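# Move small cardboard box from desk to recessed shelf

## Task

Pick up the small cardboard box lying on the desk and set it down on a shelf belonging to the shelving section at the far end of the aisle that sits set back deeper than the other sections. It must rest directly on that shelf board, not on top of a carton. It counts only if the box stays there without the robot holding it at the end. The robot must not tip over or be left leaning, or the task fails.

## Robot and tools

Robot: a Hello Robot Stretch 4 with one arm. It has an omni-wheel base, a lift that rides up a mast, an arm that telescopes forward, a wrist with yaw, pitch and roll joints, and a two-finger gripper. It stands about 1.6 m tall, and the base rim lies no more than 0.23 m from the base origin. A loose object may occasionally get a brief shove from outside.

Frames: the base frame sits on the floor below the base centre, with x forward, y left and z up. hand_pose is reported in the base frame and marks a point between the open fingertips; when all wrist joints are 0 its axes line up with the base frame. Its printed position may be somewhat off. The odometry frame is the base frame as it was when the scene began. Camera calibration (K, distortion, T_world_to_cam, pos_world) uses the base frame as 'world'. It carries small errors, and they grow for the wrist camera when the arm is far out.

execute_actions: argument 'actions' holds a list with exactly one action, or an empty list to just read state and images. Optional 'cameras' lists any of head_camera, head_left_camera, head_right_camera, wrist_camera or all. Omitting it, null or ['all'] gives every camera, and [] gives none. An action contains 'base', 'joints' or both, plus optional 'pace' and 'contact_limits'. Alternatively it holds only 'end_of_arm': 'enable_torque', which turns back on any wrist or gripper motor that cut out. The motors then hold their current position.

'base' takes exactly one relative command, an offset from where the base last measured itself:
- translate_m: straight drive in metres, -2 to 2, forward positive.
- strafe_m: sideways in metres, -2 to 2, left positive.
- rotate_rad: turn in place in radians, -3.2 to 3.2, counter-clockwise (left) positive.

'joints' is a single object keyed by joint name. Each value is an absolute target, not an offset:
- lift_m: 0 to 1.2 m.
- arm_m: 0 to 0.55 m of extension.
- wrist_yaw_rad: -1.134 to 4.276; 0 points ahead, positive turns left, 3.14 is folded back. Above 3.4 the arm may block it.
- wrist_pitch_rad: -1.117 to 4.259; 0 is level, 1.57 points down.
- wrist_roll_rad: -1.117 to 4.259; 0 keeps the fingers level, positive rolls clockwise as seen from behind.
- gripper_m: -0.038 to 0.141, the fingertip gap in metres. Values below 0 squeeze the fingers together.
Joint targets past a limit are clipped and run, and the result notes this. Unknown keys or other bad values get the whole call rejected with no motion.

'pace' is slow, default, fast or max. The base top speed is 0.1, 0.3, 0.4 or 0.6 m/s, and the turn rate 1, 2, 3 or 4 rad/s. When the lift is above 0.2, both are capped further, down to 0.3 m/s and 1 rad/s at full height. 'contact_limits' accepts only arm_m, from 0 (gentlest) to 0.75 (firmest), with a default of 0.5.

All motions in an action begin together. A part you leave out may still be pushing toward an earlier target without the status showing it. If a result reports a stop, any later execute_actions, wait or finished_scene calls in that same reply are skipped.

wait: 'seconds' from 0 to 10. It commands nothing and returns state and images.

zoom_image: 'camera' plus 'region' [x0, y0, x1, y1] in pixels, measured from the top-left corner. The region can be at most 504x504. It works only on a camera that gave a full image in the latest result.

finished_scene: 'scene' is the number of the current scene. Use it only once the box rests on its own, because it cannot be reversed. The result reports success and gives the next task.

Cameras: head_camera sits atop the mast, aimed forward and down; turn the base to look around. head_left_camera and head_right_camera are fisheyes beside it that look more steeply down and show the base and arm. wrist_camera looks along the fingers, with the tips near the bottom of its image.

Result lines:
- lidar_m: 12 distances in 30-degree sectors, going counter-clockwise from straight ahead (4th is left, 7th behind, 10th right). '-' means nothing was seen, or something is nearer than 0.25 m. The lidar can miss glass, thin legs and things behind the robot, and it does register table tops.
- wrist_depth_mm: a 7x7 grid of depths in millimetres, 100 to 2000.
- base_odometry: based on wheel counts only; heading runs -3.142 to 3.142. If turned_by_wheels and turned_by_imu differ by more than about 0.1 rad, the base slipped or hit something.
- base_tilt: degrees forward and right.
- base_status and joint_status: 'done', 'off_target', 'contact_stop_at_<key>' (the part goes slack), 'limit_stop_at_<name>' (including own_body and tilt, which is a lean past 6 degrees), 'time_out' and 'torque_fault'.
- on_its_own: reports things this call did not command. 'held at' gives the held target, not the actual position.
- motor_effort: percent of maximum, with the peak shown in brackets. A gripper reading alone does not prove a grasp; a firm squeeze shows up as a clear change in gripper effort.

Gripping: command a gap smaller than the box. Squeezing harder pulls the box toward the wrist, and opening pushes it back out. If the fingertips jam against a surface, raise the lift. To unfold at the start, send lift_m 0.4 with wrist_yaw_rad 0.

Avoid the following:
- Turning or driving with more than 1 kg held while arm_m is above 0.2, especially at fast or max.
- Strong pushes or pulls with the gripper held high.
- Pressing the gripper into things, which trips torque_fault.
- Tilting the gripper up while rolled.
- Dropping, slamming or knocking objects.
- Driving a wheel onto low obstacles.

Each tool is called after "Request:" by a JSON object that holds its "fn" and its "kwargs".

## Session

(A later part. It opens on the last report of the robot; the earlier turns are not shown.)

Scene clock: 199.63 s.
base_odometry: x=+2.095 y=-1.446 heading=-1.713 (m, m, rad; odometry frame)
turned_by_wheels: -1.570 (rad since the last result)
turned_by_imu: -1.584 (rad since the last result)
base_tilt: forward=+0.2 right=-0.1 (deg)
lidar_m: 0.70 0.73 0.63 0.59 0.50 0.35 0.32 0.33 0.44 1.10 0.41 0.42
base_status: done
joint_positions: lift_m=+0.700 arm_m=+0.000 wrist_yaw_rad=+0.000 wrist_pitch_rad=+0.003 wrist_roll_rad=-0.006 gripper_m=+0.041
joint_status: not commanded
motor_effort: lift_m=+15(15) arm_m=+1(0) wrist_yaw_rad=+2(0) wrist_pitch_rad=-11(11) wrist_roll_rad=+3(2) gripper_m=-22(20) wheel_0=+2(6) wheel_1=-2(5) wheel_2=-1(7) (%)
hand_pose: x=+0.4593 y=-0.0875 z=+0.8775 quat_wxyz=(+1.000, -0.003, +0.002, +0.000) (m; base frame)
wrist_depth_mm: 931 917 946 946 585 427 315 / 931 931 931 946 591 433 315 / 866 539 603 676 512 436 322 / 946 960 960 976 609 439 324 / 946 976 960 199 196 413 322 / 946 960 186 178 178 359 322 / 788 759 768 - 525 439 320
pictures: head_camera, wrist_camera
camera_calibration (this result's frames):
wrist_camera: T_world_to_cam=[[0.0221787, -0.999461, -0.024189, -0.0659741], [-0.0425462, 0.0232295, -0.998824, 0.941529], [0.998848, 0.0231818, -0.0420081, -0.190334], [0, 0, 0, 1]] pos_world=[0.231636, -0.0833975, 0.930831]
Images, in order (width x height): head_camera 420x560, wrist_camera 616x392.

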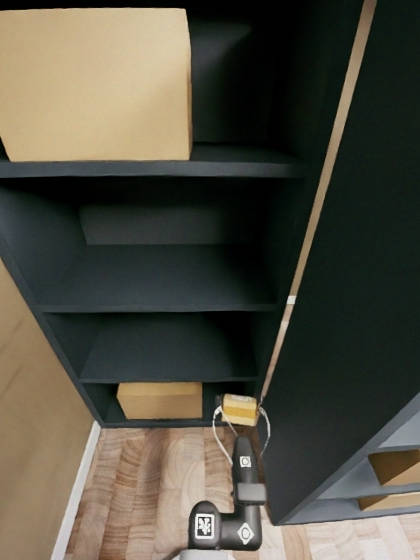

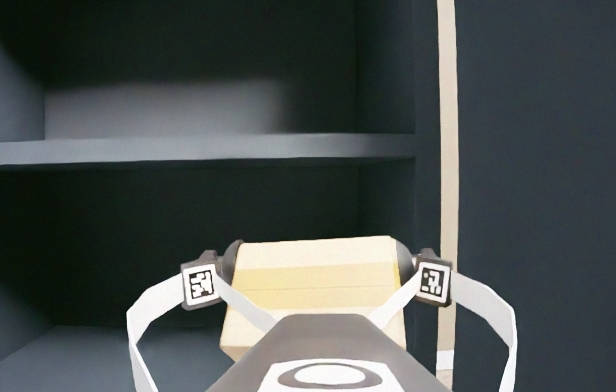

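Request:
{"fn": "execute_actions", "kwargs": {"actions": [{"base":{"strafe_m":0.2},"joints":{"lift_m":0.885}}], "cameras": []}}

Request:
{"fn": "execute_actions", "kwargs": {"actions": [{"joints":{"arm_m":0.42}}], "cameras": ["head_camera","wrist_camera"]}}

Scene clock: 209.80 s.
base_odometry: x=+2.293 y=-1.474 heading=-1.713 (m, m, rad; odometry frame)
turned_by_wheels: +0.000 (rad since the last result)
turned_by_imu: -0.001 (rad since the last result)
base_tilt: forward=+0.2 right=-0.1 (deg)
lidar_m: 0.70 0.63 0.42 0.38 0.42 0.37 0.33 0.36 0.47 1.15 0.58 0.71
base_status: done
joint_positions: lift_m=+0.885 arm_m=+0.000 wrist_yaw_rad=+0.000 wrist_pitch_rad=+0.003 wrist_roll_rad=-0.006 gripper_m=+0.041
joint_status: all done
motor_effort: lift_m=+23(23) arm_m=+1(1) wrist_yaw_rad=+0(0) wrist_pitch_rad=-10(11) wrist_roll_rad=+2(2) gripper_m=-20(23) wheel_0=+1(7) wheel_1=-1(7) wheel_2=-1(4) (%)
hand_pose: x=+0.4593 y=-0.0874 z=+1.0619 quat_wxyz=(+1.000, -0.003, +0.002, +0.000) (m; base frame)
wrist_depth_mm: 661 715 741 750 741 661 521 / 676 904 931 946 946 683 517 / 691 917 946 946 960 699 535 / 683 931 960 946 960 691 539 / 615 634 539 199 196 580 517 / 640 820 186 178 178 564 530 / 654 931 960 - 976 699 535
pictures: none
No camera images: the call's "cameras" was empty. Leave "cameras" out to get every camera's image.

Scene clock: 212.13 s.
base_odometry: x=+2.293 y=-1.474 heading=-1.713 (m, m, rad; odometry frame)
turned_by_wheels: +0.000 (rad since the last result)
turned_by_imu: +0.000 (rad since the last result)
base_tilt: forward=+0.2 right=-0.1 (deg)
lidar_m: 0.70 0.63 0.44 0.39 0.41 0.36 0.34 0.37 0.47 1.15 0.59 0.71
base_status: not commanded
joint_positions: lift_m=+0.885 arm_m=+0.419 wrist_yaw_rad=+0.000 wrist_pitch_rad=+0.003 wrist_roll_rad=-0.006 gripper_m=+0.041
joint_status: all done
motor_effort: lift_m=+23(23) arm_m=+4(5) wrist_yaw_rad=-2(0) wrist_pitch_rad=-10(11) wrist_roll_rad=+1(2) gripper_m=-22(22) wheel_0=+1(1) wheel_1=-1(1) wheel_2=-1(1) (%)
hand_pose: x=+0.8787 y=-0.0874 z=+1.0620 quat_wxyz=(+1.000, -0.003, +0.002, +0.000) (m; base frame)
wrist_depth_mm: 500 508 512 517 521 525 462 / 508 512 517 517 530 535 452 / 508 512 521 525 530 539 459 / 517 512 521 521 539 539 466 / 512 517 521 200 197 544 449 / 332 290 186 178 177 273 319 / 243 234 235 - 246 234 235
pictures: head_camera, wrist_camera
camera_calibration (this result's frames):
wrist_camera: T_world_to_cam=[[0.0224502, -0.999454, -0.0242518, -0.0709097], [-0.0422798, 0.0232871, -0.998834, 1.14336], [0.998854, 0.0234493, -0.0417339, -0.601791], [0, 0, 0, 1]] pos_world=[0.651034, -0.083385, 1.1152]
Images, in order (width x height): head_camera 420x560, wrist_camera 616x392.

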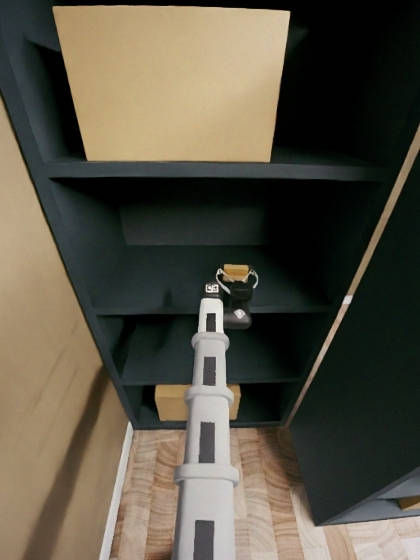

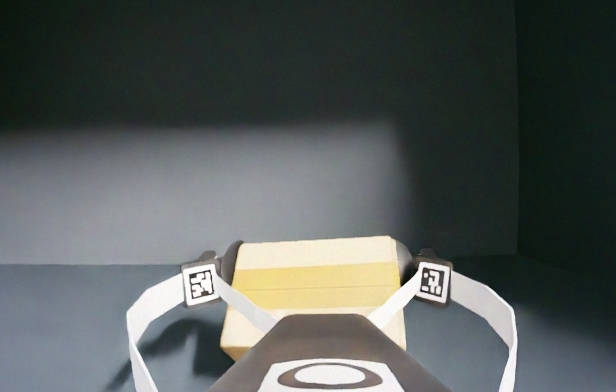

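Request:
{"fn": "execute_actions", "kwargs": {"actions": [{"joints":{"lift_m":0.855},"pace":"slow"}], "cameras": []}}

Scene clock: 218.37 s.
base_odometry: x=+2.293 y=-1.474 heading=-1.713 (m, m, rad; odometry frame)
turned_by_wheels: +0.000 (rad since the last result)
turned_by_imu: +0.000 (rad since the last result)
base_tilt: forward=+0.2 right=-0.1 (deg)
lidar_m: 0.70 0.60 0.43 0.37 0.40 0.36 0.33 0.35 0.46 1.16 0.58 0.70
base_status: not commanded
joint_positions: lift_m=+0.856 arm_m=+0.419 wrist_yaw_rad=-0.002 wrist_pitch_rad=-0.015 wrist_roll_rad=-0.004 gripper_m=+0.041
joint_status: all done
on_its_own: wrist_pitch_rad is at rest, and its effort (+39) is outside its rest range (-23 to +23)
motor_effort: lift_m=+7(23) arm_m=+4(4) wrist_yaw_rad=+4(3) wrist_pitch_rad=+39(41) wrist_roll_rad=-3(3) gripper_m=-23(23) wheel_0=+1(1) wheel_1=-1(1) wheel_2=-1(1) (%)
hand_pose: x=+0.8785 y=-0.0879 z=+1.0383 quat_wxyz=(+1.000, -0.002, -0.007, -0.001) (m; base frame)
wrist_depth_mm: 508 512 517 525 530 539 452 / 512 512 517 525 530 544 455 / 508 521 521 535 535 535 455 / 512 517 525 530 544 535 462 / 508 512 210 195 195 539 445 / 300 276 185 174 173 246 283 / 211 216 207 - 216 204 -
pictures: none
No camera images: the call's "cameras" was empty. Leave "cameras" out to get every camera's image.

Box is resting on the shelf. Release and withdraw.

Request:
{"fn": "execute_actions", "kwargs": {"actions": [{"joints":{"gripper_m":0.141}}], "cameras": []}}

Request:
{"fn": "execute_actions", "kwargs": {"actions": [{"joints":{"lift_m":0.87,"arm_m":0.2}}], "cameras": ["wrist_camera"]}}

Scene clock: 224.30 s.
base_odometry: x=+2.293 y=-1.474 heading=-1.713 (m, m, rad; odometry frame)
turned_by_wheels: +0.000 (rad since the last result)
turned_by_imu: +0.000 (rad since the last result)
base_tilt: forward=+0.2 right=-0.1 (deg)
lidar_m: 0.69 0.62 0.44 0.38 0.41 0.36 0.33 0.35 0.50 1.13 0.57 0.70
base_status: not commanded
joint_positions: lift_m=+0.856 arm_m=+0.419 wrist_yaw_rad=-0.002 wrist_pitch_rad=-0.003 wrist_roll_rad=-0.004 gripper_m=+0.141
joint_status: all done
motor_effort: lift_m=+9(9) arm_m=+4(4) wrist_yaw_rad=+7(5) wrist_pitch_rad=+9(40) wrist_roll_rad=-3(4) gripper_m=+0(24) wheel_0=+0(1) wheel_1=+0(1) wheel_2=-2(2) (%)
hand_pose: x=+0.8785 y=-0.0881 z=+1.0350 quat_wxyz=(+1.000, -0.002, -0.002, -0.001) (m; base frame)
wrist_depth_mm: 500 512 512 521 521 530 459 / 504 512 512 521 530 539 452 / 504 512 517 525 525 530 459 / 508 517 517 525 530 544 459 / 512 517 445 201 430 410 427 / 276 279 239 168 193 244 263 / 199 193 206 - 202 190 -
pictures: none
No camera images: the call's "cameras" was empty. Leave "cameras" out to get every camera's image.

Scene clock: 226.07 s.
base_odometry: x=+2.293 y=-1.474 heading=-1.713 (m, m, rad; odometry frame)
turned_by_wheels: +0.000 (rad since the last result)
turned_by_imu: +0.000 (rad since the last result)
base_tilt: forward=+0.2 right=-0.1 (deg)
lidar_m: 0.69 0.63 0.43 0.38 0.41 0.38 0.33 0.36 0.47 1.13 0.58 0.68
base_status: not commanded
joint_positions: lift_m=+0.870 arm_m=+0.201 wrist_yaw_rad=+0.000 wrist_pitch_rad=+0.002 wrist_roll_rad=-0.005 gripper_m=+0.141
joint_status: all done
motor_effort: lift_m=+23(22) arm_m=-4(7) wrist_yaw_rad=+1(4) wrist_pitch_rad=-9(9) wrist_roll_rad=+0(3) gripper_m=-1(2) wheel_0=+0(0) wheel_1=+0(0) wheel_2=-1(2) (%)
hand_pose: x=+0.6601 y=-0.0874 z=+1.0472 quat_wxyz=(+1.000, -0.003, +0.001, +0.000) (m; base frame)
wrist_depth_mm: 691 707 732 732 741 654 477 / 691 723 741 741 750 654 473 / 707 741 732 759 759 668 480 / 715 732 741 741 759 668 477 / 544 549 544 415 535 439 449 / 297 300 289 168 298 300 303 / 634 741 741 - 778 676 484
pictures: wrist_camera
camera_calibration (this result's frames):
wrist_camera: T_world_to_cam=[[0.0222464, -0.999444, -0.0248533, -0.065659], [-0.0414978, 0.0239149, -0.998852, 1.11895], [0.998891, 0.0232522, -0.0409427, -0.384949], [0, 0, 0, 1]] pos_world=[0.432417, -0.083431, 1.10027]
Images, in order (width x height): wrist_camera 616x392.

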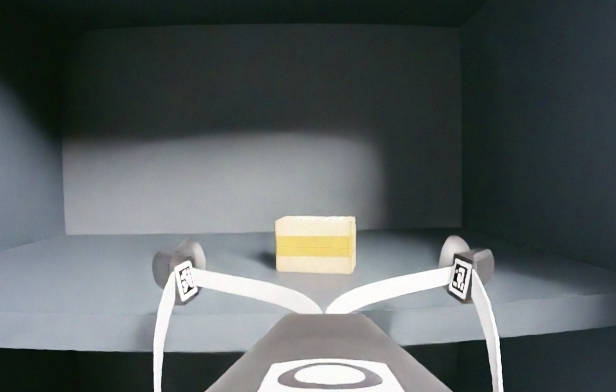

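The box sits on the shelf of the set-back section.

Request:
{"fn": "finished_scene", "kwargs": {"scene": 1}}

The scene is finished: the task was done.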